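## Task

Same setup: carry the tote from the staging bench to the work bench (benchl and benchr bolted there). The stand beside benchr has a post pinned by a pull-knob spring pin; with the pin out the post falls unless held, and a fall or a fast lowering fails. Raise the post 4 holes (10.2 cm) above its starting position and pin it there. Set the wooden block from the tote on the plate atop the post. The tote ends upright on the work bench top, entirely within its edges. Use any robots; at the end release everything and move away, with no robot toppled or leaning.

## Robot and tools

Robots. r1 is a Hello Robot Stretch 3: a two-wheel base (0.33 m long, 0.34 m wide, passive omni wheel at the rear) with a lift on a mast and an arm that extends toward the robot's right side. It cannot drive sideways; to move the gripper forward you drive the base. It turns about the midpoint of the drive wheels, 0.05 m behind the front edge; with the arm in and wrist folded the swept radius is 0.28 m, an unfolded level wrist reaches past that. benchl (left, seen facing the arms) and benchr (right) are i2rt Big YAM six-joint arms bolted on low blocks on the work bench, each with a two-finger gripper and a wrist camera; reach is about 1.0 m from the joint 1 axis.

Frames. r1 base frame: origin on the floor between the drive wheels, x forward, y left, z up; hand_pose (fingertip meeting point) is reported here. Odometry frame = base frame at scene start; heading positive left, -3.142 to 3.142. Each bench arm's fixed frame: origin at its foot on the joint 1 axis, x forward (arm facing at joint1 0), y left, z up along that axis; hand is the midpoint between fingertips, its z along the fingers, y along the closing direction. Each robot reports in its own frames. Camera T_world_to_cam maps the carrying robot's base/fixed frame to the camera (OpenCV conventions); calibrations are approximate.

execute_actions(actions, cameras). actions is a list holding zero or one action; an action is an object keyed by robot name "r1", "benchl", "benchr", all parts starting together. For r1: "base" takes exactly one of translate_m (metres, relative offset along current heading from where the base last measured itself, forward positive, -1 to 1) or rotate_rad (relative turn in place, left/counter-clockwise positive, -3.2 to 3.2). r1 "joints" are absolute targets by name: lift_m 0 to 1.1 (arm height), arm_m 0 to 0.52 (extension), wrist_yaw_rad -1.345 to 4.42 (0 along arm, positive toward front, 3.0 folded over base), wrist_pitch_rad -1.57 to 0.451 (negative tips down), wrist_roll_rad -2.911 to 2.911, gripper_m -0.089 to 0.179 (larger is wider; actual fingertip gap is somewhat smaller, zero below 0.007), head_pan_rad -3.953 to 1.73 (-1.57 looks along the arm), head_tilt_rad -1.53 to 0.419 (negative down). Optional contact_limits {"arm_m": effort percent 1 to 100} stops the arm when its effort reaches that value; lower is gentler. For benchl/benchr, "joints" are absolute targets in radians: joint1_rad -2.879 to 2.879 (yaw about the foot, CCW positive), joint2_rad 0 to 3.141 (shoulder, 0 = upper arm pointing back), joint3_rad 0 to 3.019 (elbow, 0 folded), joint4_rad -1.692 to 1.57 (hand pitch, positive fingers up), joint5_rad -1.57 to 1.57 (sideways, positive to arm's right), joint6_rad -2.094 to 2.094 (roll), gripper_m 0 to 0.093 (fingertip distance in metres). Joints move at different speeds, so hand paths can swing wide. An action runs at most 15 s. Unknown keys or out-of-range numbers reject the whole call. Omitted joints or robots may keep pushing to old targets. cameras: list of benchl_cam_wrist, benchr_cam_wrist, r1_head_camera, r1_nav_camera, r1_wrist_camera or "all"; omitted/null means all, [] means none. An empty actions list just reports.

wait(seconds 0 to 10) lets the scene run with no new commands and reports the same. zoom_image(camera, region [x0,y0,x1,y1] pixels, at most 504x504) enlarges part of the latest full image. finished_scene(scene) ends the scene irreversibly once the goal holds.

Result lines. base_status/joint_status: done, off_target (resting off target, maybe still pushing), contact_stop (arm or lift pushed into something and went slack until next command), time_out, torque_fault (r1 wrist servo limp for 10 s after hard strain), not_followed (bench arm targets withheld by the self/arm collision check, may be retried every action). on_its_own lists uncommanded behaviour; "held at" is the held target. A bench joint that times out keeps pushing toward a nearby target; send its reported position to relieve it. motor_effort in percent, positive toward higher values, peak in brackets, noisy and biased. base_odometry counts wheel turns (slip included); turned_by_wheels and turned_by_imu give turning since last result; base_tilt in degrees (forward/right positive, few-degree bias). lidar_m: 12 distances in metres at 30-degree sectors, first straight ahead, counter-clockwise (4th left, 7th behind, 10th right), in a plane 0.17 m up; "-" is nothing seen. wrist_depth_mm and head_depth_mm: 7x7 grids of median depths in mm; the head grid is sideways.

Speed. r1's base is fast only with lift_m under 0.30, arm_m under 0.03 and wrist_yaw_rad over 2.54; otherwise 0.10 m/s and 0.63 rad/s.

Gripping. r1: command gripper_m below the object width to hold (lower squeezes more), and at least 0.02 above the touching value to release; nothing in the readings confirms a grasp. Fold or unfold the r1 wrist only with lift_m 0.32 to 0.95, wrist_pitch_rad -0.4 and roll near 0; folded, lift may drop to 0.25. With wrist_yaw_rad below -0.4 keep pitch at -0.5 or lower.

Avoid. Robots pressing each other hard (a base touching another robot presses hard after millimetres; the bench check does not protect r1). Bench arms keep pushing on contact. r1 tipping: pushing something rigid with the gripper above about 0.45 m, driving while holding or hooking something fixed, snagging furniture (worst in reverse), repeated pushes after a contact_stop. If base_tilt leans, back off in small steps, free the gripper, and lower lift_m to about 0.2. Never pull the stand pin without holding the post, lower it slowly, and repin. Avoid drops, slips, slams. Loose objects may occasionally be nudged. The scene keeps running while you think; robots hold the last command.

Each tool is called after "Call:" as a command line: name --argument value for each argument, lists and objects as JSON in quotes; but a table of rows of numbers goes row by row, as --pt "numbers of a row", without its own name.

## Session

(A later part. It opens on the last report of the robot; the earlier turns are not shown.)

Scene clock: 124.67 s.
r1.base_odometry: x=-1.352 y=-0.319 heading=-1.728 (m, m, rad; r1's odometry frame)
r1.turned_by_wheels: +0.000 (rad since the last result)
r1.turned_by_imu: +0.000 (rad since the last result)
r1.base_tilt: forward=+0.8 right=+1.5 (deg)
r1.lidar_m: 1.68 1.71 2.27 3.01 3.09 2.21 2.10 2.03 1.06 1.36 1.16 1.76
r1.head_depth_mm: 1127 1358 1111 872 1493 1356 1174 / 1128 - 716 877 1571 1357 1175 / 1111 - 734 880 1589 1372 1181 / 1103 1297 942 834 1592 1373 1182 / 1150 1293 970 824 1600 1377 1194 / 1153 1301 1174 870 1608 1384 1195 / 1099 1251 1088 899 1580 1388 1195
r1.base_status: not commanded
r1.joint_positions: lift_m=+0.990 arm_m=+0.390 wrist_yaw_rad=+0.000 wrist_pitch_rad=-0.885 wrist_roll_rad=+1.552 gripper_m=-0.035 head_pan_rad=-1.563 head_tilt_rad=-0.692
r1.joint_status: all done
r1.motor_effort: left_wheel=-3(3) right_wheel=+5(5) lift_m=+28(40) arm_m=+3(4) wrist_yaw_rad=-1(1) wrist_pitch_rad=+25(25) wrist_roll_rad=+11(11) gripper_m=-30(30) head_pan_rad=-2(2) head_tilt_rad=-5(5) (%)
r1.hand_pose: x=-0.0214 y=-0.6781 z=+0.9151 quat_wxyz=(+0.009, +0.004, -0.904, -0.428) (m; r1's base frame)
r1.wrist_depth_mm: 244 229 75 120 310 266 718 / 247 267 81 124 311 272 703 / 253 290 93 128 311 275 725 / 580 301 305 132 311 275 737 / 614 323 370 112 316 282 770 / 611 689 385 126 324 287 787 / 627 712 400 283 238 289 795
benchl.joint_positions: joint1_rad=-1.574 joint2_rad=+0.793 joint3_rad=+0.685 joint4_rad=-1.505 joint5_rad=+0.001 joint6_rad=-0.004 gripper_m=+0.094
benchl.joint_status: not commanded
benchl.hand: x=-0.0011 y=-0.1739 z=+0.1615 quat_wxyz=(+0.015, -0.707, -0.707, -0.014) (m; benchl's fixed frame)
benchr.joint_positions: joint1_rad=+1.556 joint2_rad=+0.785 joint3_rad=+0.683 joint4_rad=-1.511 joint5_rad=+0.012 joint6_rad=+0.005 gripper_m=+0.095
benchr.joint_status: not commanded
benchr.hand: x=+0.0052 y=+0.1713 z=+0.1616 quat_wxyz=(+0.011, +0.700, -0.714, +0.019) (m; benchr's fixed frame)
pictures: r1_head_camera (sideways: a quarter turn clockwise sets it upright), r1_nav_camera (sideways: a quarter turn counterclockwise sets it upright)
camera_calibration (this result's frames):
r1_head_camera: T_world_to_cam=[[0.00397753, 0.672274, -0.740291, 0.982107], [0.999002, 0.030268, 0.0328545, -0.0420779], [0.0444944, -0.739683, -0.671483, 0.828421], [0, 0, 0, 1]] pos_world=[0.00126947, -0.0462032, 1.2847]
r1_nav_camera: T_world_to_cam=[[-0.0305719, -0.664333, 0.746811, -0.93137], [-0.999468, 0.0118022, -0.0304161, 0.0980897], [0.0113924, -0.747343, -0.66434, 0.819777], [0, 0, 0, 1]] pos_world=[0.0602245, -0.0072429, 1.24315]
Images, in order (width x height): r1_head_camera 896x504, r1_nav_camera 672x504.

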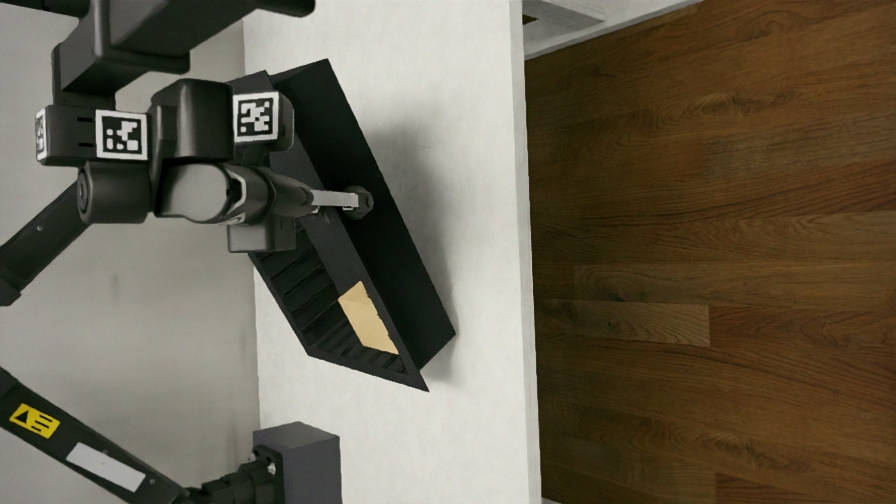

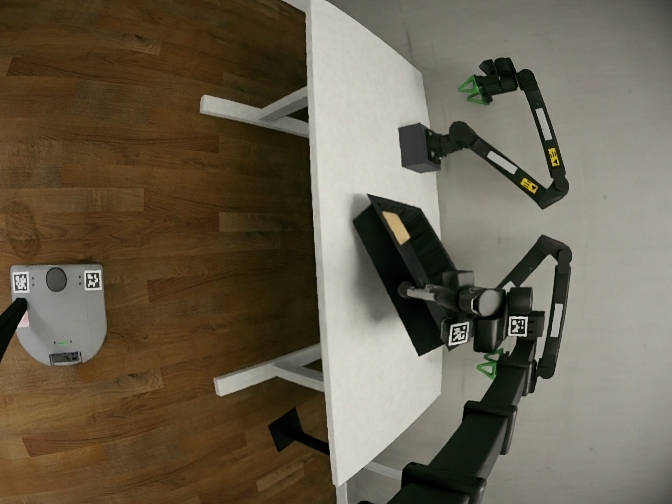

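Call:
execute_actions --actions '[]'

Scene clock: 128.17 s.
r1.base_odometry: x=-1.352 y=-0.319 heading=-1.728 (m, m, rad; r1's odometry frame)
r1.turned_by_wheels: +0.000 (rad since the last result)
r1.turned_by_imu: +0.000 (rad since the last result)
r1.base_tilt: forward=+0.7 right=+1.3 (deg)
r1.lidar_m: 1.67 1.71 2.27 3.00 3.09 2.20 2.09 2.03 1.06 1.36 1.15 1.76
r1.head_depth_mm: 1131 1355 1109 872 1490 1355 1174 / 1127 - 712 876 1572 1366 1180 / 1114 - 736 879 1571 1360 1180 / 1109 1296 942 833 1591 1373 1189 / 1151 1300 970 828 1591 1385 1192 / 1150 1293 1172 870 1609 1384 1191 / 1097 1251 1090 904 1576 1392 1197
r1.base_status: not commanded
r1.joint_positions: lift_m=+0.990 arm_m=+0.390 wrist_yaw_rad=+0.000 wrist_pitch_rad=-0.885 wrist_roll_rad=+1.552 gripper_m=-0.035 head_pan_rad=-1.563 head_tilt_rad=-0.692
r1.joint_status: all done
r1.motor_effort: left_wheel=-3(3) right_wheel=+4(5) lift_m=+28(40) arm_m=+4(4) wrist_yaw_rad=-1(1) wrist_pitch_rad=+25(25) wrist_roll_rad=+11(11) gripper_m=-31(30) head_pan_rad=-1(2) head_tilt_rad=-5(5) (%)
r1.hand_pose: x=-0.0214 y=-0.6781 z=+0.9151 quat_wxyz=(+0.009, +0.004, -0.904, -0.428) (m; r1's base frame)
r1.wrist_depth_mm: 242 231 75 120 312 264 712 / 247 268 82 124 315 269 718 / 251 289 93 128 310 272 735 / 579 302 306 132 310 280 740 / 609 323 365 112 319 282 767 / 618 715 388 127 318 289 754 / 620 730 398 281 238 290 797
benchl.joint_positions: joint1_rad=-1.574 joint2_rad=+0.793 joint3_rad=+0.685 joint4_rad=-1.505 joint5_rad=+0.001 joint6_rad=-0.004 gripper_m=+0.094
benchl.joint_status: not commanded
benchl.hand: x=-0.0011 y=-0.1739 z=+0.1615 quat_wxyz=(+0.015, -0.707, -0.707, -0.014) (m; benchl's fixed frame)
benchr.joint_positions: joint1_rad=+1.556 joint2_rad=+0.785 joint3_rad=+0.683 joint4_rad=-1.511 joint5_rad=+0.012 joint6_rad=+0.005 gripper_m=+0.095
benchr.joint_status: not commanded
benchr.hand: x=+0.0052 y=+0.1713 z=+0.1616 quat_wxyz=(+0.011, +0.700, -0.714, +0.019) (m; benchr's fixed frame)
pictures: benchl_cam_wrist, benchr_cam_wrist, r1_head_camera (sideways: a quarter turn clockwise sets it upright), r1_nav_camera (sideways: a quarter turn counterclockwise sets it upright), r1_wrist_camera
camera_calibration (this result's frames):
r1_head_camera: T_world_to_cam=[[0.00397745, 0.672274, -0.740292, 0.982108], [0.999002, 0.0302681, 0.0328545, -0.0420779], [0.0444945, -0.739683, -0.671483, 0.82842], [0, 0, 0, 1]] pos_world=[0.00126948, -0.0462032, 1.2847]
r1_nav_camera: T_world_to_cam=[[-0.0305718, -0.664333, 0.746811, -0.93137], [-0.999468, 0.011802, -0.0304161, 0.0980897], [0.0113925, -0.747343, -0.66434, 0.819777], [0, 0, 0, 1]] pos_world=[0.0602245, -0.00724291, 1.24315]
r1_wrist_camera: T_world_to_cam=[[0.0179301, 0.782083, -0.622916, 1.10063], [0.989112, 0.0771428, 0.125325, -0.00219688], [0.146068, -0.618381, -0.772185, 0.448781], [0, 0, 0, 1]] pos_world=[-0.0831138, -0.583093, 1.03241]
Images, in order (width x height): benchl_cam_wrist 504x504, benchr_cam_wrist 504x504, r1_head_camera 896x504, r1_nav_camera 672x504, r1_wrist_camera 644x364.

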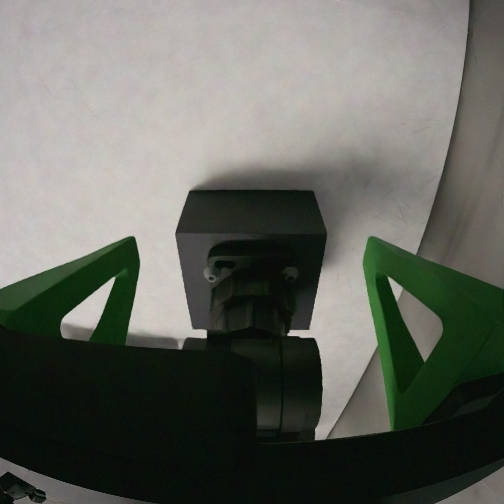

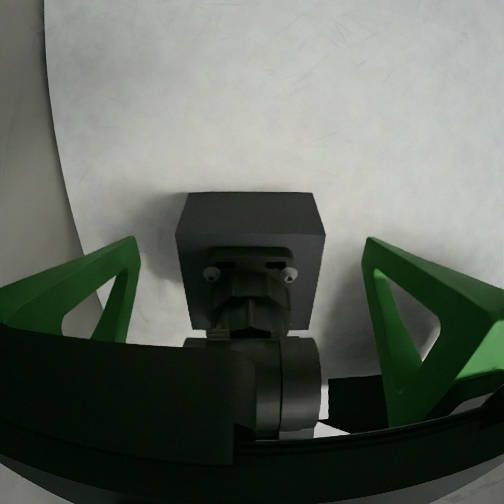

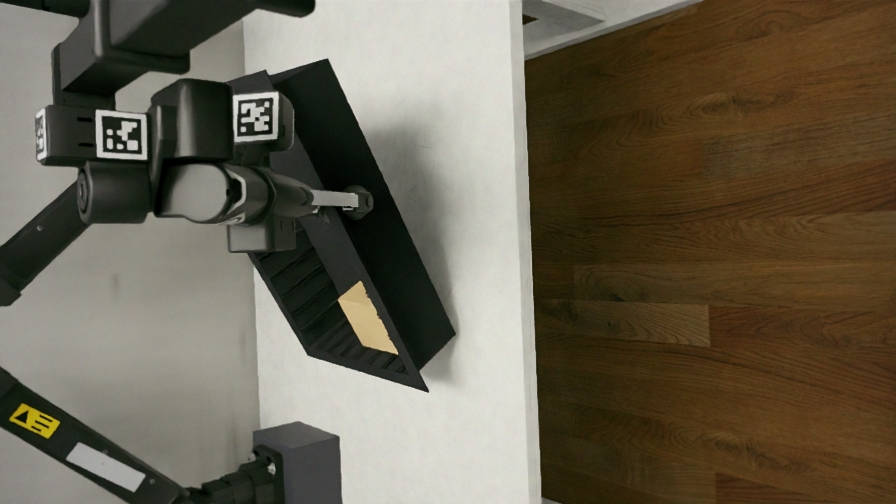

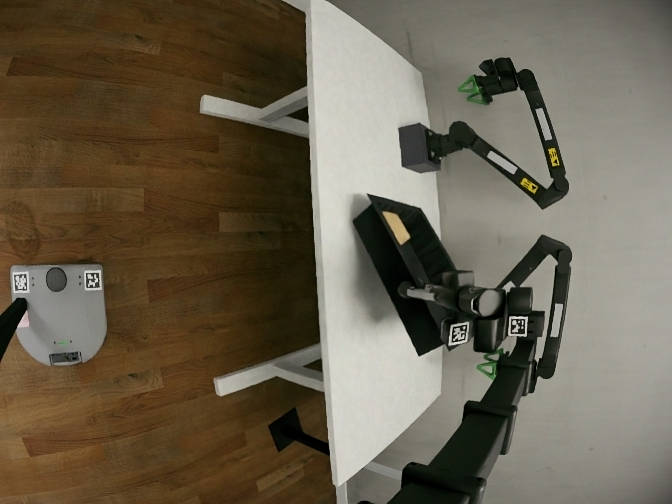

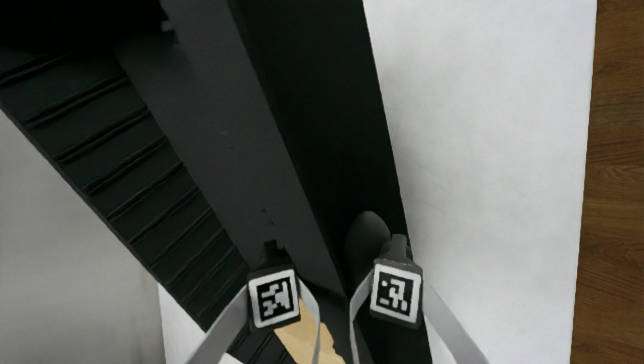

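Call:
execute_actions --actions '[{"r1":{"base":{"translate_m":0.1},"joints":{"arm_m":0.33}}}]' --cameras '["r1_head_camera","r1_nav_camera"]'

Call:
execute_actions --actions '[{"r1":{"joints":{"lift_m":0.93}}}]' --cameras '["r1_head_camera","r1_nav_camera"]'

Scene clock: 131.97 s.
r1.base_odometry: x=-1.368 y=-0.418 heading=-1.728 (m, m, rad; r1's odometry frame)
r1.turned_by_wheels: +0.000 (rad since the last result)
r1.turned_by_imu: +0.000 (rad since the last result)
r1.base_tilt: forward=+0.6 right=+1.2 (deg)
r1.lidar_m: 1.57 1.62 2.13 2.98 3.27 2.31 2.19 2.02 1.11 1.35 1.09 1.66
r1.head_depth_mm: 1141 - 1076 870 1560 1369 1168 / 1123 - 659 876 1575 1362 1169 / 894 - 662 850 1592 1366 1181 / 1150 1299 900 762 1596 1375 1188 / 1149 1296 948 789 1604 1388 1191 / 1093 1273 1092 843 1568 1383 1191 / 1145 1050 1093 907 1556 1394 1196
r1.base_status: done
r1.joint_positions: lift_m=+0.990 arm_m=+0.330 wrist_yaw_rad=+0.000 wrist_pitch_rad=-0.885 wrist_roll_rad=+1.552 gripper_m=-0.035 head_pan_rad=-1.563 head_tilt_rad=-0.692
r1.joint_status: all done
r1.motor_effort: left_wheel=-3(5) right_wheel=+4(11) lift_m=+28(28) arm_m=-4(5) wrist_yaw_rad=-1(1) wrist_pitch_rad=+25(25) wrist_roll_rad=+11(11) gripper_m=-30(31) head_pan_rad=-2(1) head_tilt_rad=-5(5) (%)
r1.hand_pose: x=-0.0214 y=-0.6187 z=+0.9151 quat_wxyz=(+0.009, +0.004, -0.904, -0.428) (m; r1's base frame)
r1.wrist_depth_mm: 241 232 75 120 314 282 779 / 245 265 82 124 313 289 766 / 252 288 93 127 310 292 772 / 624 303 304 133 311 297 782 / 652 320 367 112 321 872 810 / 644 754 384 127 323 888 816 / 659 614 395 284 239 883 852
benchl.joint_positions: joint1_rad=-1.574 joint2_rad=+0.793 joint3_rad=+0.685 joint4_rad=-1.505 joint5_rad=+0.001 joint6_rad=-0.004 gripper_m=+0.094
benchl.joint_status: not commanded
benchl.hand: x=-0.0011 y=-0.1739 z=+0.1615 quat_wxyz=(+0.015, -0.707, -0.707, -0.014) (m; benchl's fixed frame)
benchr.joint_positions: joint1_rad=+1.556 joint2_rad=+0.785 joint3_rad=+0.683 joint4_rad=-1.511 joint5_rad=+0.012 joint6_rad=+0.005 gripper_m=+0.095
benchr.joint_status: not commanded
benchr.hand: x=+0.0052 y=+0.1713 z=+0.1616 quat_wxyz=(+0.011, +0.700, -0.714, +0.019) (m; benchr's fixed frame)
pictures: r1_head_camera (sideways: a quarter turn clockwise sets it upright), r1_nav_camera (sideways: a quarter turn counterclockwise sets it upright)
camera_calibration (this result's frames):
r1_head_camera: T_world_to_cam=[[0.00397745, 0.672274, -0.740292, 0.982108], [0.999002, 0.0302681, 0.0328545, -0.0420779], [0.0444945, -0.739683, -0.671483, 0.82842], [0, 0, 0, 1]] pos_world=[0.00126948, -0.0462032, 1.2847]
r1_nav_camera: T_world_to_cam=[[-0.0305718, -0.664333, 0.746811, -0.93137], [-0.999468, 0.011802, -0.0304161, 0.0980897], [0.0113925, -0.747343, -0.66434, 0.819777], [0, 0, 0, 1]] pos_world=[0.0602245, -0.00724291, 1.24315]
Images, in order (width x height): r1_head_camera 896x504, r1_nav_camera 672x504.

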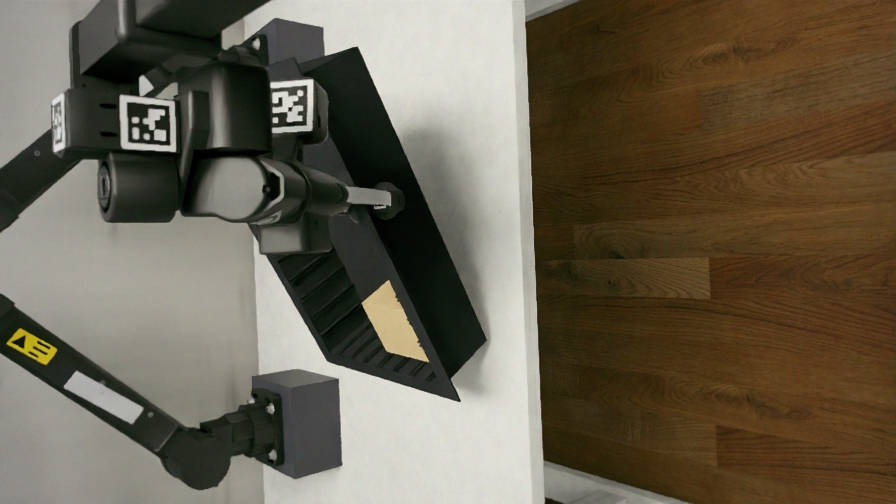

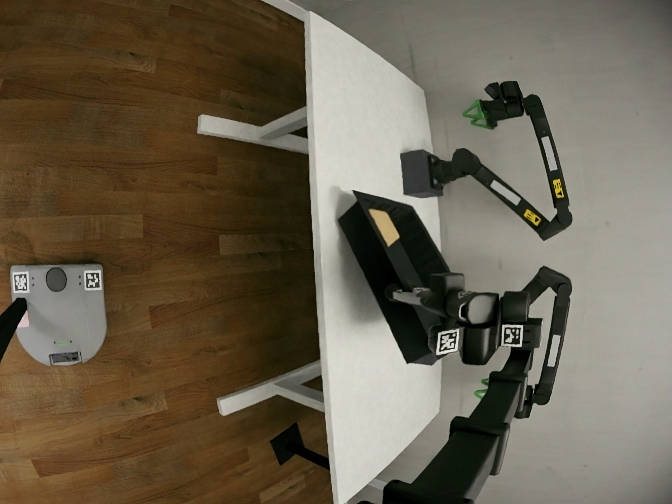

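Scene clock: 133.33 s.
r1.base_odometry: x=-1.368 y=-0.418 heading=-1.728 (m, m, rad; r1's odometry frame)
r1.turned_by_wheels: +0.000 (rad since the last result)
r1.turned_by_imu: +0.000 (rad since the last result)
r1.base_tilt: forward=+0.6 right=+1.4 (deg)
r1.lidar_m: 1.57 1.61 2.14 3.00 3.28 2.31 2.20 2.02 1.10 1.35 1.09 1.66
r1.head_depth_mm: 1164 1238 - 860 1564 1361 1170 / 1106 967 - 823 1576 1358 1178 / 1135 1260 - 805 1587 1375 1181 / 1147 1304 910 804 1596 1380 1184 / 1152 1297 950 810 1588 1382 1191 / 1093 1270 1084 835 1567 1381 1195 / 1147 1053 1095 899 1556 1391 1198
r1.base_status: not commanded
r1.joint_positions: lift_m=+0.930 arm_m=+0.330 wrist_yaw_rad=+0.000 wrist_pitch_rad=-0.866 wrist_roll_rad=+1.571 gripper_m=-0.035 head_pan_rad=-1.563 head_tilt_rad=-0.692
r1.joint_status: all done
r1.motor_effort: left_wheel=-4(4) right_wheel=+6(7) lift_m=+25(27) arm_m=-3(3) wrist_yaw_rad=+0(1) wrist_pitch_rad=+19(25) wrist_roll_rad=-1(11) gripper_m=-27(30) head_pan_rad=-1(2) head_tilt_rad=-5(5) (%)
r1.hand_pose: x=-0.0216 y=-0.6226 z=+0.8580 quat_wxyz=(+0.000, +0.000, -0.908, -0.420) (m; r1's base frame)
r1.wrist_depth_mm: 241 233 93 131 254 232 710 / 251 264 216 133 262 793 721 / 253 285 239 135 259 793 727 / 257 301 267 114 267 800 741 / 613 312 306 119 261 822 773 / 648 313 360 129 267 828 746 / 655 355 374 169 254 851 767
benchl.joint_positions: joint1_rad=-1.574 joint2_rad=+0.793 joint3_rad=+0.685 joint4_rad=-1.505 joint5_rad=+0.001 joint6_rad=-0.004 gripper_m=+0.094
benchl.joint_status: not commanded
benchl.hand: x=-0.0011 y=-0.1739 z=+0.1615 quat_wxyz=(+0.015, -0.707, -0.707, -0.014) (m; benchl's fixed frame)
benchr.joint_positions: joint1_rad=+1.556 joint2_rad=+0.785 joint3_rad=+0.683 joint4_rad=-1.511 joint5_rad=+0.012 joint6_rad=+0.005 gripper_m=+0.095
benchr.joint_status: not commanded
benchr.hand: x=+0.0052 y=+0.1713 z=+0.1616 quat_wxyz=(+0.011, +0.700, -0.714, +0.019) (m; benchr's fixed frame)
pictures: r1_head_camera (sideways: a quarter turn clockwise sets it upright), r1_nav_camera (sideways: a quarter turn counterclockwise sets it upright)
camera_calibration (this result's frames):
r1_head_camera: T_world_to_cam=[[0.00397753, 0.672274, -0.740292, 0.982108], [0.999002, 0.030268, 0.0328545, -0.0420779], [0.0444944, -0.739683, -0.671483, 0.82842], [0, 0, 0, 1]] pos_world=[0.00126947, -0.0462032, 1.2847]
r1_nav_camera: T_world_to_cam=[[-0.0305719, -0.664333, 0.746811, -0.93137], [-0.999468, 0.0118021, -0.0304161, 0.0980897], [0.0113924, -0.747343, -0.66434, 0.819777], [0, 0, 0, 1]] pos_world=[0.0602245, -0.00724291, 1.24315]
Images, in order (width x height): r1_head_camera 896x504, r1_nav_camera 672x504.

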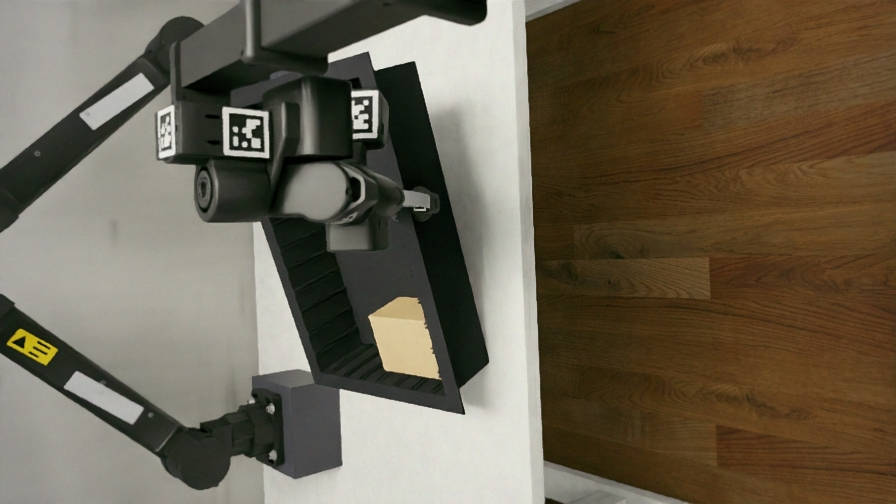

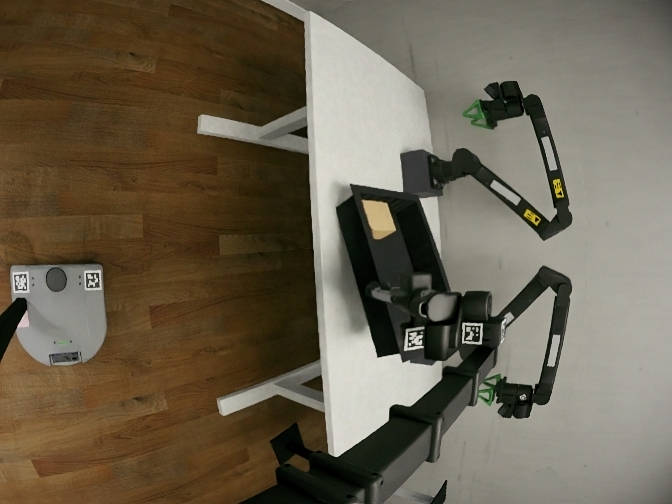

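Call:
execute_actions --actions '[{"r1":{"joints":{"lift_m":0.89,"arm_m":0.30,"wrist_pitch_rad":-0.95}}}]' --cameras '["r1_head_camera","r1_nav_camera"]'

Scene clock: 135.10 s.
r1.base_odometry: x=-1.368 y=-0.418 heading=-1.728 (m, m, rad; r1's odometry frame)
r1.turned_by_wheels: +0.000 (rad since the last result)
r1.turned_by_imu: +0.000 (rad since the last result)
r1.base_tilt: forward=+0.6 right=+1.4 (deg)
r1.lidar_m: 1.57 1.61 2.14 2.99 3.26 2.31 2.19 2.02 1.10 1.35 1.09 1.65
r1.head_depth_mm: 1160 1080 - 765 1565 1359 1176 / 1102 1274 - 713 1569 1365 1174 / 1140 1308 - 716 1583 1364 1181 / 1157 1303 1153 837 1597 1377 1185 / 1146 1298 1160 820 1600 1385 1193 / 1096 1268 1084 790 1576 1381 1195 / 1143 1053 1094 902 1571 1390 1196
r1.base_status: not commanded
r1.joint_positions: lift_m=+0.890 arm_m=+0.300 wrist_yaw_rad=-0.004 wrist_pitch_rad=-0.993 wrist_roll_rad=+1.594 gripper_m=-0.035 head_pan_rad=-1.563 head_tilt_rad=-0.692
r1.joint_status: all done
r1.motor_effort: left_wheel=-4(5) right_wheel=+5(8) lift_m=+25(26) arm_m=-3(4) wrist_yaw_rad=+4(13) wrist_pitch_rad=+12(18) wrist_roll_rad=-15(20) gripper_m=-27(27) head_pan_rad=-1(2) head_tilt_rad=-5(5) (%)
r1.hand_pose: x=-0.0220 y=-0.5648 z=+0.8010 quat_wxyz=(-0.011, -0.007, -0.879, -0.477) (m; r1's base frame)
r1.wrist_depth_mm: 213 227 227 114 877 745 680 / 255 290 248 118 855 784 690 / 256 302 257 122 880 804 702 / 267 306 271 127 922 795 713 / 442 309 288 128 958 841 722 / 635 308 318 131 950 846 764 / 652 313 317 142 983 844 758
benchl.joint_positions: joint1_rad=-1.574 joint2_rad=+0.793 joint3_rad=+0.685 joint4_rad=-1.505 joint5_rad=+0.001 joint6_rad=-0.004 gripper_m=+0.094
benchl.joint_status: not commanded
benchl.hand: x=-0.0011 y=-0.1739 z=+0.1615 quat_wxyz=(+0.015, -0.707, -0.707, -0.014) (m; benchl's fixed frame)
benchr.joint_positions: joint1_rad=+1.556 joint2_rad=+0.785 joint3_rad=+0.683 joint4_rad=-1.511 joint5_rad=+0.012 joint6_rad=+0.005 gripper_m=+0.095
benchr.joint_status: not commanded
benchr.hand: x=+0.0052 y=+0.1713 z=+0.1616 quat_wxyz=(+0.011, +0.700, -0.714, +0.019) (m; benchr's fixed frame)
pictures: r1_head_camera (sideways: a quarter turn clockwise sets it upright), r1_nav_camera (sideways: a quarter turn counterclockwise sets it upright)
camera_calibration (this result's frames):
r1_head_camera: T_world_to_cam=[[0.00397745, 0.672274, -0.740292, 0.982108], [0.999002, 0.0302681, 0.0328545, -0.0420779], [0.0444945, -0.739683, -0.671483, 0.82842], [0, 0, 0, 1]] pos_world=[0.00126948, -0.0462032, 1.2847]
r1_nav_camera: T_world_to_cam=[[-0.0305718, -0.664333, 0.746811, -0.93137], [-0.999468, 0.011802, -0.0304161, 0.0980897], [0.0113925, -0.747343, -0.66434, 0.819777], [0, 0, 0, 1]] pos_world=[0.0602245, -0.00724291, 1.24315]
Images, in order (width x height): r1_head_camera 896x504, r1_nav_camera 672x504.

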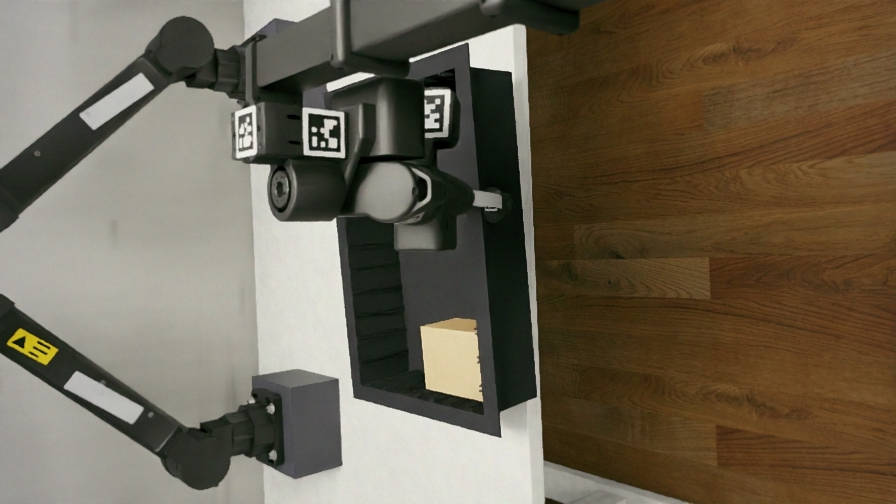

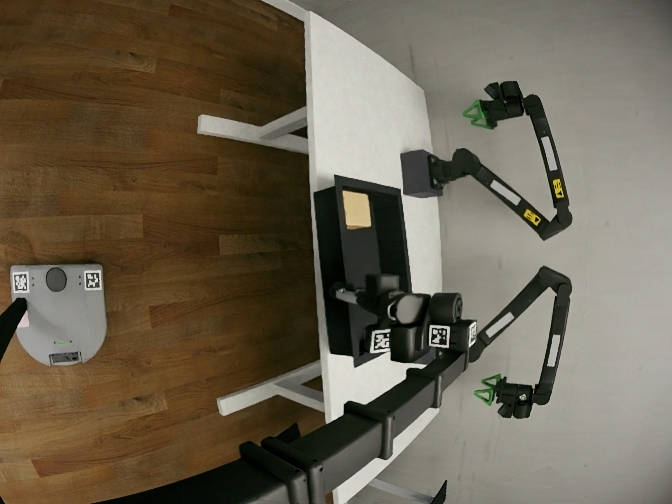

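Call:
execute_actions --actions '[{"r1":{"joints":{"lift_m":0.90,"arm_m":0.35}}}]' --cameras '["r1_head_camera","r1_nav_camera"]'

Call:
execute_actions --actions '[{"r1":{"joints":{"gripper_m":0.07}}}]' --cameras '[]'

Call:
execute_actions --actions '[{"r1":{"joints":{"lift_m":1.02,"head_tilt_rad":-0.75}}}]' --cameras '["r1_head_camera","r1_nav_camera"]'

Scene clock: 137.60 s.
r1.base_odometry: x=-1.368 y=-0.418 heading=-1.728 (m, m, rad; r1's odometry frame)
r1.turned_by_wheels: +0.000 (rad since the last result)
r1.turned_by_imu: +0.000 (rad since the last result)
r1.base_tilt: forward=+0.5 right=+1.4 (deg)
r1.lidar_m: 1.57 1.62 2.13 2.99 3.26 2.31 2.19 2.02 1.10 1.35 1.10 1.66
r1.head_depth_mm: 1163 1246 - 843 1559 1361 1171 / 1102 1252 - 768 1587 1364 1178 / 1142 1282 - 777 1591 1370 1185 / 1151 1306 1154 785 1604 1377 1186 / 1149 1284 1163 809 1598 1378 1193 / 1097 1265 1083 812 1554 1381 1197 / 1147 1049 1091 904 1570 1394 1196
r1.base_status: not commanded
r1.joint_positions: lift_m=+0.900 arm_m=+0.350 wrist_yaw_rad=+0.004 wrist_pitch_rad=-1.010 wrist_roll_rad=+1.571 gripper_m=-0.035 head_pan_rad=-1.563 head_tilt_rad=-0.692
r1.joint_status: all done
r1.motor_effort: left_wheel=-3(4) right_wheel=+3(5) lift_m=+45(48) arm_m=+4(5) wrist_yaw_rad=-5(4) wrist_pitch_rad=+18(18) wrist_roll_rad=-1(15) gripper_m=-28(28) head_pan_rad=-2(2) head_tilt_rad=-5(5) (%)
r1.hand_pose: x=-0.0211 y=-0.6102 z=+0.8082 quat_wxyz=(+0.001, +0.001, -0.875, -0.484) (m; r1's base frame)
r1.wrist_depth_mm: 203 207 223 148 211 766 678 / 255 290 246 120 216 791 701 / 268 300 260 124 218 788 710 / 271 310 275 128 222 803 730 / 581 304 294 129 226 811 743 / 618 305 324 132 236 834 748 / 630 306 324 142 218 875 768
benchl.joint_positions: joint1_rad=-1.574 joint2_rad=+0.793 joint3_rad=+0.685 joint4_rad=-1.505 joint5_rad=+0.001 joint6_rad=-0.004 gripper_m=+0.094
benchl.joint_status: not commanded
benchl.hand: x=-0.0011 y=-0.1739 z=+0.1615 quat_wxyz=(+0.015, -0.707, -0.707, -0.014) (m; benchl's fixed frame)
benchr.joint_positions: joint1_rad=+1.556 joint2_rad=+0.785 joint3_rad=+0.683 joint4_rad=-1.511 joint5_rad=+0.012 joint6_rad=+0.005 gripper_m=+0.095
benchr.joint_status: not commanded
benchr.hand: x=+0.0052 y=+0.1713 z=+0.1616 quat_wxyz=(+0.011, +0.700, -0.714, +0.019) (m; benchr's fixed frame)
pictures: r1_head_camera (sideways: a quarter turn clockwise sets it upright), r1_nav_camera (sideways: a quarter turn counterclockwise sets it upright)
camera_calibration (this result's frames):
r1_head_camera: T_world_to_cam=[[0.00397745, 0.672274, -0.740292, 0.982108], [0.999002, 0.0302681, 0.0328545, -0.0420779], [0.0444945, -0.739683, -0.671483, 0.82842], [0, 0, 0, 1]] pos_world=[0.00126948, -0.0462032, 1.2847]
r1_nav_camera: T_world_to_cam=[[-0.0305718, -0.664333, 0.746811, -0.93137], [-0.999468, 0.011802, -0.0304161, 0.0980897], [0.0113925, -0.747343, -0.66434, 0.819777], [0, 0, 0, 1]] pos_world=[0.0602245, -0.00724291, 1.24315]
Images, in order (width x height): r1_head_camera 896x504, r1_nav_camera 672x504.

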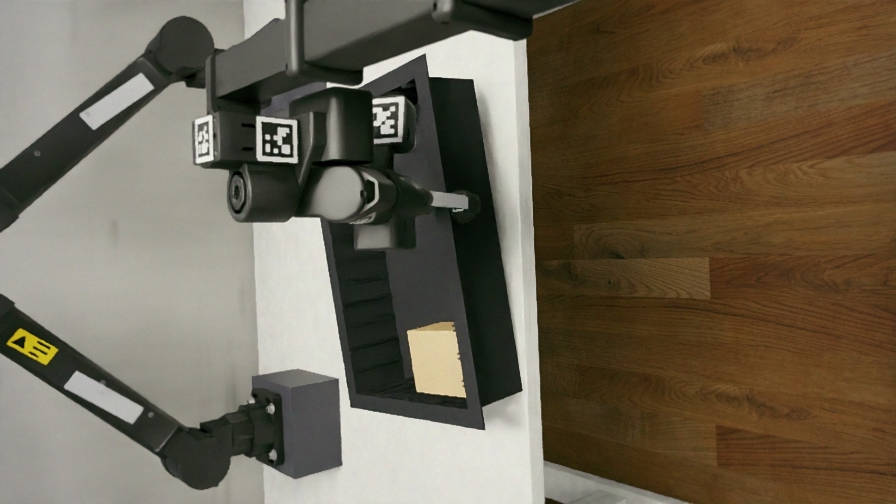

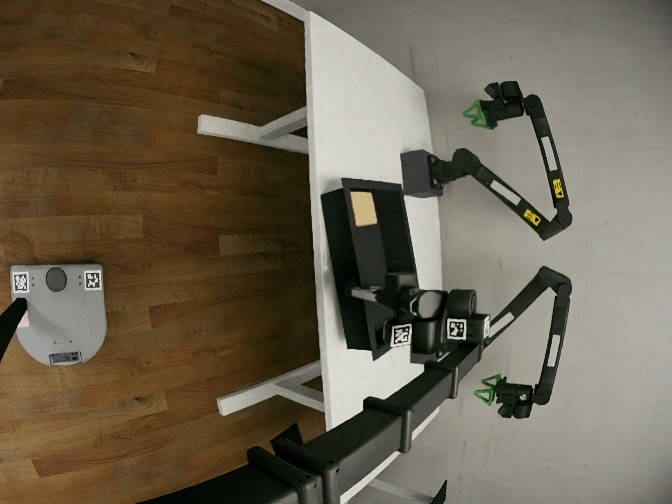

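Scene clock: 139.27 s.
r1.base_odometry: x=-1.368 y=-0.418 heading=-1.728 (m, m, rad; r1's odometry frame)
r1.turned_by_wheels: +0.000 (rad since the last result)
r1.turned_by_imu: +0.000 (rad since the last result)
r1.base_tilt: forward=+0.7 right=+1.3 (deg)
r1.lidar_m: 1.57 1.61 2.13 3.00 3.29 2.31 2.20 2.02 1.10 1.35 1.09 1.66
r1.head_depth_mm: 1161 1234 - 831 1573 1357 1170 / 1104 1242 - 787 1587 1360 1179 / 1138 1282 - 795 1583 1381 1185 / 1153 1291 1163 877 1584 1371 1187 / 1159 1297 1165 818 1598 1379 1186 / 1096 1274 1088 809 1557 1389 1193 / 1155 1052 1092 904 1557 1393 1190
r1.base_status: not commanded
r1.joint_positions: lift_m=+0.900 arm_m=+0.350 wrist_yaw_rad=+0.001 wrist_pitch_rad=-0.973 wrist_roll_rad=+1.571 gripper_m=+0.070 head_pan_rad=-1.563 head_tilt_rad=-0.692
r1.joint_status: all done
r1.motor_effort: left_wheel=-3(7) right_wheel=+3(9) lift_m=+43(45) arm_m=+3(4) wrist_yaw_rad=-2(4) wrist_pitch_rad=+7(18) wrist_roll_rad=-1(1) gripper_m=-3(97) head_pan_rad=-2(2) head_tilt_rad=-5(5) (%)
r1.hand_pose: x=-0.0214 y=-0.6188 z=+0.8128 quat_wxyz=(+0.001, +0.000, -0.884, -0.468) (m; r1's base frame)
r1.wrist_depth_mm: 379 241 229 225 196 783 683 / 515 289 303 249 200 784 688 / 594 308 314 257 205 815 691 / 599 306 330 261 203 844 707 / 613 314 337 270 144 838 741 / 629 314 - 279 145 844 750 / 643 530 346 286 199 836 751
benchl.joint_positions: joint1_rad=-1.574 joint2_rad=+0.793 joint3_rad=+0.685 joint4_rad=-1.505 joint5_rad=+0.001 joint6_rad=-0.004 gripper_m=+0.094
benchl.joint_status: not commanded
benchl.hand: x=-0.0011 y=-0.1739 z=+0.1615 quat_wxyz=(+0.015, -0.707, -0.707, -0.014) (m; benchl's fixed frame)
benchr.joint_positions: joint1_rad=+1.556 joint2_rad=+0.785 joint3_rad=+0.683 joint4_rad=-1.511 joint5_rad=+0.012 joint6_rad=+0.005 gripper_m=+0.095
benchr.joint_status: not commanded
benchr.hand: x=+0.0052 y=+0.1713 z=+0.1616 quat_wxyz=(+0.011, +0.700, -0.714, +0.019) (m; benchr's fixed frame)
pictures: none
No camera images: the call's "cameras" was empty. Leave "cameras" out to get every camera's image.

Scene clock: 141.20 s.
r1.base_odometry: x=-1.368 y=-0.418 heading=-1.728 (m, m, rad; r1's odometry frame)
r1.turned_by_wheels: +0.000 (rad since the last result)
r1.turned_by_imu: +0.000 (rad since the last result)
r1.base_tilt: forward=+0.5 right=+1.3 (deg)
r1.lidar_m: 1.57 1.62 2.14 3.00 3.25 2.31 2.20 2.02 1.10 1.35 1.09 1.66
r1.head_depth_mm: 1160 1053 1040 823 1552 1317 1155 / - - 962 792 1566 1331 1160 / - - 945 799 1574 1332 1166 / 1169 1270 955 791 1562 1338 1167 / 1163 1303 961 794 1572 1341 1171 / 941 1270 1036 797 1585 1352 1176 / 1141 1047 1059 852 1561 1359 1186
r1.base_status: not commanded
r1.joint_positions: lift_m=+1.020 arm_m=+0.350 wrist_yaw_rad=+0.001 wrist_pitch_rad=-0.961 wrist_roll_rad=+1.571 gripper_m=+0.070 head_pan_rad=-1.563 head_tilt_rad=-0.741
r1.joint_status: all done
r1.motor_effort: left_wheel=-3(3) right_wheel=+4(5) lift_m=+42(46) arm_m=+3(3) wrist_yaw_rad=-1(1) wrist_pitch_rad=+3(10) wrist_roll_rad=-1(1) gripper_m=+0(5) head_pan_rad=-2(2) head_tilt_rad=-6(14) (%)
r1.hand_pose: x=-0.0214 y=-0.6216 z=+0.9344 quat_wxyz=(+0.001, +0.000, -0.887, -0.462) (m; r1's base frame)
r1.wrist_depth_mm: 445 467 471 304 255 836 750 / 633 590 392 387 330 828 804 / 653 671 417 410 343 868 799 / 662 724 427 412 346 877 796 / 662 731 433 431 348 868 813 / 670 733 - 434 - 922 825 / 669 716 556 445 316 907 863
benchl.joint_positions: joint1_rad=-1.574 joint2_rad=+0.793 joint3_rad=+0.685 joint4_rad=-1.505 joint5_rad=+0.001 joint6_rad=-0.004 gripper_m=+0.094
benchl.joint_status: not commanded
benchl.hand: x=-0.0011 y=-0.1739 z=+0.1615 quat_wxyz=(+0.015, -0.707, -0.707, -0.014) (m; benchl's fixed frame)
benchr.joint_positions: joint1_rad=+1.556 joint2_rad=+0.785 joint3_rad=+0.683 joint4_rad=-1.511 joint5_rad=+0.012 joint6_rad=+0.005 gripper_m=+0.095
benchr.joint_status: not commanded
benchr.hand: x=+0.0052 y=+0.1713 z=+0.1616 quat_wxyz=(+0.011, +0.700, -0.714, +0.019) (m; benchr's fixed frame)
pictures: r1_head_camera (sideways: a quarter turn clockwise sets it upright), r1_nav_camera (sideways: a quarter turn counterclockwise sets it upright)
camera_calibration (this result's frames):
r1_head_camera: T_world_to_cam=[[0.0037217, 0.707637, -0.706566, 0.938157], [0.999015, 0.0286099, 0.0339154, -0.043457], [0.0442146, -0.705997, -0.706833, 0.874401], [0, 0, 0, 1]] pos_world=[0.00126133, -0.0453066, 1.2824]
r1_nav_camera: T_world_to_cam=[[-0.0303133, -0.700023, 0.713476, -0.887927], [-0.999479, 0.0132908, -0.0294245, 0.0967969], [0.0111151, -0.713996, -0.700061, 0.86624], [0, 0, 0, 1]] pos_world=[0.060202, -0.00436415, 1.24278]
Images, in order (width x height): r1_head_camera 896x504, r1_nav_camera 672x504.

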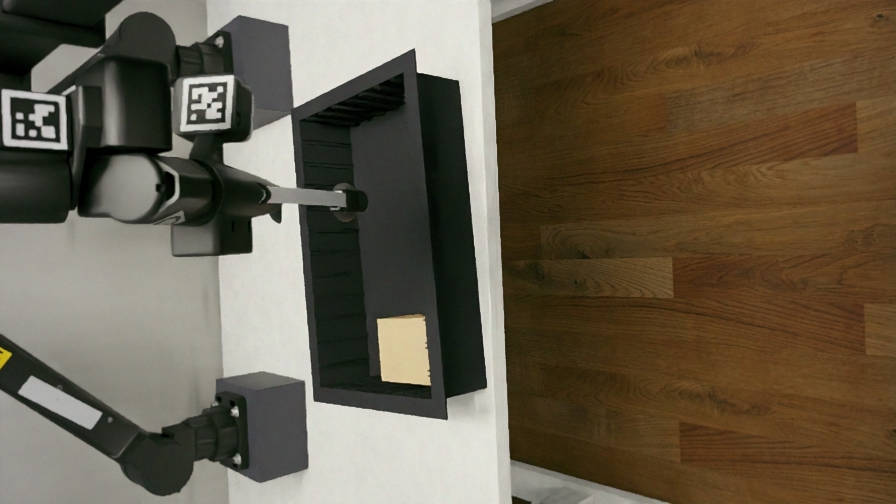

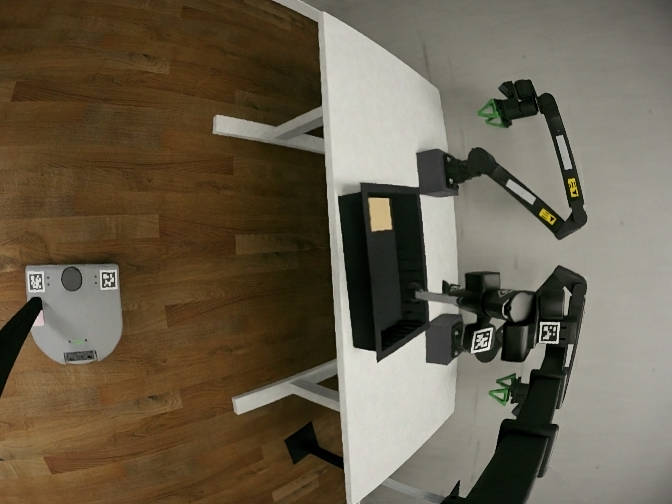

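Call:
execute_actions --actions '[{"r1":{"joints":{"arm_m":0.0,"lift_m":1.02}}}]' --cameras '[]'

Call:
execute_actions --actions '[{"r1":{"base":{"translate_m":-0.65},"joints":{"wrist_roll_rad":0,"wrist_pitch_rad":-0.3,"head_tilt_rad":-0.75}}}]'

Scene clock: 145.63 s.
r1.base_odometry: x=-1.368 y=-0.418 heading=-1.728 (m, m, rad; r1's odometry frame)
r1.turned_by_wheels: +0.000 (rad since the last result)
r1.turned_by_imu: +0.000 (rad since the last result)
r1.base_tilt: forward=+0.8 right=+1.4 (deg)
r1.lidar_m: 1.57 1.61 2.13 3.00 3.29 2.31 2.19 2.02 1.11 1.35 1.09 1.66
r1.head_depth_mm: 1154 1050 - - - - 1151 / 946 1232 - - - - 1132 / 1171 1298 1183 - - 1282 1163 / 1163 1305 954 791 1661 1298 1162 / 1161 1291 961 796 1578 1346 1176 / 937 1270 1040 801 1590 1351 1172 / 1135 1045 1051 852 1558 1350 1181
r1.base_status: not commanded
r1.joint_positions: lift_m=+1.020 arm_m=+0.000 wrist_yaw_rad=+0.001 wrist_pitch_rad=-0.960 wrist_roll_rad=+1.571 gripper_m=+0.070 head_pan_rad=-1.563 head_tilt_rad=-0.741
r1.joint_status: all done
r1.motor_effort: left_wheel=-3(3) right_wheel=+5(4) lift_m=+42(41) arm_m=-3(4) wrist_yaw_rad=+0(1) wrist_pitch_rad=+3(3) wrist_roll_rad=-1(1) gripper_m=+0(0) head_pan_rad=-2(1) head_tilt_rad=-5(6) (%)
r1.hand_pose: x=-0.0214 y=-0.2723 z=+0.9345 quat_wxyz=(+0.001, +0.000, -0.887, -0.462) (m; r1's base frame)
r1.wrist_depth_mm: 675 629 524 - - 886 775 / 690 551 499 - - 856 817 / 887 610 505 - - 927 - / 925 624 509 - - 919 820 / 926 640 510 - - 969 829 / 914 634 - - - 965 848 / 711 757 608 - - 939 847
benchl.joint_positions: joint1_rad=-1.574 joint2_rad=+0.793 joint3_rad=+0.685 joint4_rad=-1.505 joint5_rad=+0.001 joint6_rad=-0.004 gripper_m=+0.094
benchl.joint_status: not commanded
benchl.hand: x=-0.0011 y=-0.1739 z=+0.1615 quat_wxyz=(+0.015, -0.707, -0.707, -0.014) (m; benchl's fixed frame)
benchr.joint_positions: joint1_rad=+1.556 joint2_rad=+0.785 joint3_rad=+0.683 joint4_rad=-1.511 joint5_rad=+0.012 joint6_rad=+0.005 gripper_m=+0.095
benchr.joint_status: not commanded
benchr.hand: x=+0.0052 y=+0.1713 z=+0.1616 quat_wxyz=(+0.011, +0.700, -0.714, +0.019) (m; benchr's fixed frame)
pictures: none
No camera images: the call's "cameras" was empty. Leave "cameras" out to get every camera's image.

Scene clock: 153.37 s.
r1.base_odometry: x=-1.266 y=+0.224 heading=-1.728 (m, m, rad; r1's odometry frame)
r1.turned_by_wheels: +0.000 (rad since the last result)
r1.turned_by_imu: -0.003 (rad since the last result)
r1.base_tilt: forward=+0.6 right=+1.2 (deg)
r1.lidar_m: 2.23 2.29 3.00 2.95 2.31 1.62 1.54 1.58 1.06 0.95 1.42 1.56
r1.head_depth_mm: 1202 1293 - - - 1273 1152 / 1206 1370 - - - - 1155 / 1203 1338 - - - 1283 1161 / 1201 1316 1128 918 1509 1325 1169 / 1191 1322 1071 872 1592 1361 1166 / 1037 1304 1070 875 1595 1343 1171 / 1161 1069 1084 876 1595 1358 1178
r1.base_status: done
r1.joint_positions: lift_m=+1.020 arm_m=+0.000 wrist_yaw_rad=+0.001 wrist_pitch_rad=-0.322 wrist_roll_rad=+0.007 gripper_m=+0.070 head_pan_rad=-1.563 head_tilt_rad=-0.741
r1.joint_status: all done
r1.motor_effort: left_wheel=-3(7) right_wheel=+4(5) lift_m=+42(42) arm_m=-4(3) wrist_yaw_rad=-2(1) wrist_pitch_rad=+6(8) wrist_roll_rad=-4(6) gripper_m=+0(0) head_pan_rad=-1(2) head_tilt_rad=-6(6) (%)
r1.hand_pose: x=-0.0213 y=-0.3806 z=+1.0543 quat_wxyz=(+0.696, +0.114, -0.700, -0.114) (m; r1's base frame)
r1.wrist_depth_mm: 757 998 968 - - - - / - - - - - - - / - - - - - - - / - 888 936 - - - - / 678 742 783 731 - - - / 586 614 621 613 - - - / 525 518 - 545 - - -
benchl.joint_positions: joint1_rad=-1.574 joint2_rad=+0.793 joint3_rad=+0.685 joint4_rad=-1.505 joint5_rad=+0.001 joint6_rad=-0.004 gripper_m=+0.094
benchl.joint_status: not commanded
benchl.hand: x=-0.0011 y=-0.1739 z=+0.1615 quat_wxyz=(+0.015, -0.707, -0.707, -0.014) (m; benchl's fixed frame)
benchr.joint_positions: joint1_rad=+1.556 joint2_rad=+0.785 joint3_rad=+0.683 joint4_rad=-1.511 joint5_rad=+0.012 joint6_rad=+0.005 gripper_m=+0.095
benchr.joint_status: not commanded
benchr.hand: x=+0.0052 y=+0.1713 z=+0.1616 quat_wxyz=(+0.011, +0.700, -0.714, +0.019) (m; benchr's fixed frame)
pictures: benchl_cam_wrist, benchr_cam_wrist, r1_head_camera (sideways: a quarter turn clockwise sets it upright), r1_nav_camera (sideways: a quarter turn counterclockwise sets it upright), r1_wrist_camera
camera_calibration (this result's frames):
r1_head_camera: T_world_to_cam=[[0.00372133, 0.707717, -0.706486, 0.938052], [0.999015, 0.0286057, 0.0339178, -0.0434601], [0.0442138, -0.705917, -0.706914, 0.874505], [0, 0, 0, 1]] pos_world=[0.0012613, -0.0453044, 1.28239]
r1_nav_camera: T_world_to_cam=[[-0.030313, -0.700104, 0.713397, -0.887824], [-0.999479, 0.0132945, -0.0294221, 0.0967938], [0.0111143, -0.713917, -0.700142, 0.866346], [0, 0, 0, 1]] pos_world=[0.060202, -0.00435746, 1.24278]
r1_wrist_camera: T_world_to_cam=[[-0.999005, 0.025057, -0.0369048, 0.0270008], [0.0442524, 0.452542, -0.890644, 1.15117], [-0.00561591, -0.891391, -0.4532, 0.29673], [0, 0, 0, 1]] pos_world=[-0.0223016, -0.257126, 1.16076]
Images, in order (width x height): benchl_cam_wrist 504x504, benchr_cam_wrist 504x504, r1_head_camera 896x504, r1_nav_camera 672x504, r1_wrist_camera 644x364.

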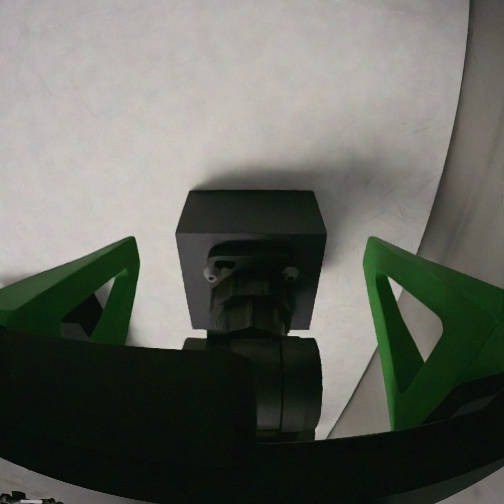

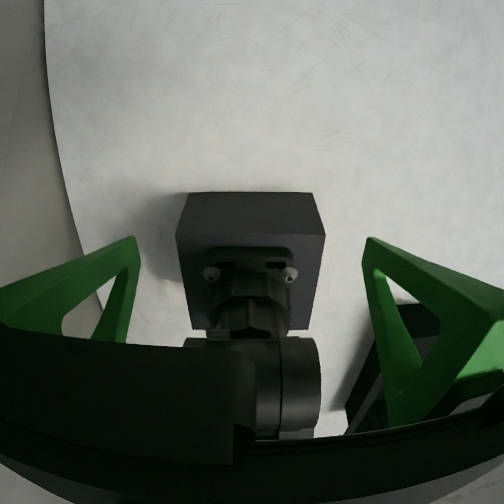

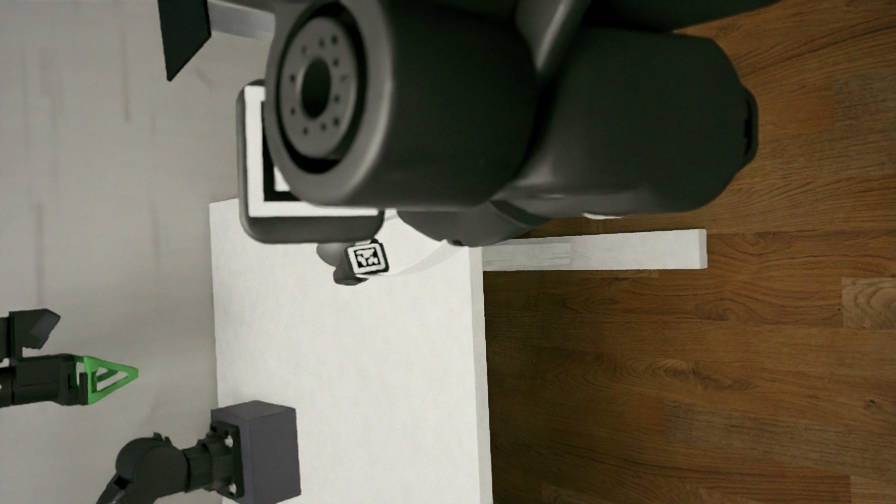

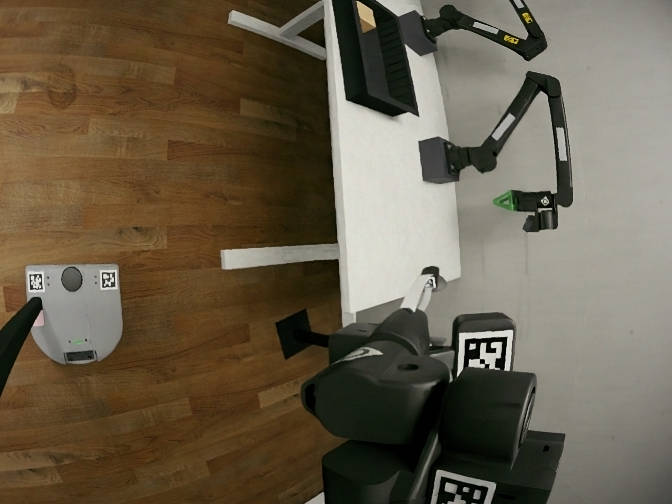

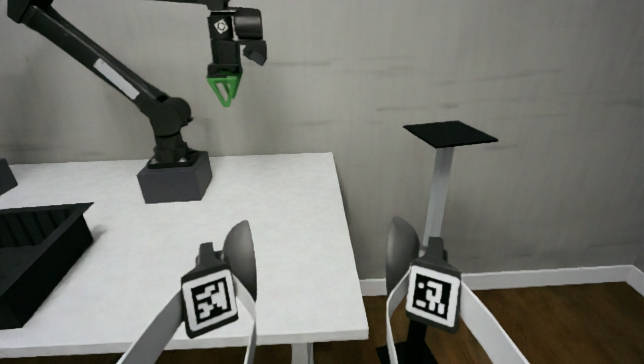

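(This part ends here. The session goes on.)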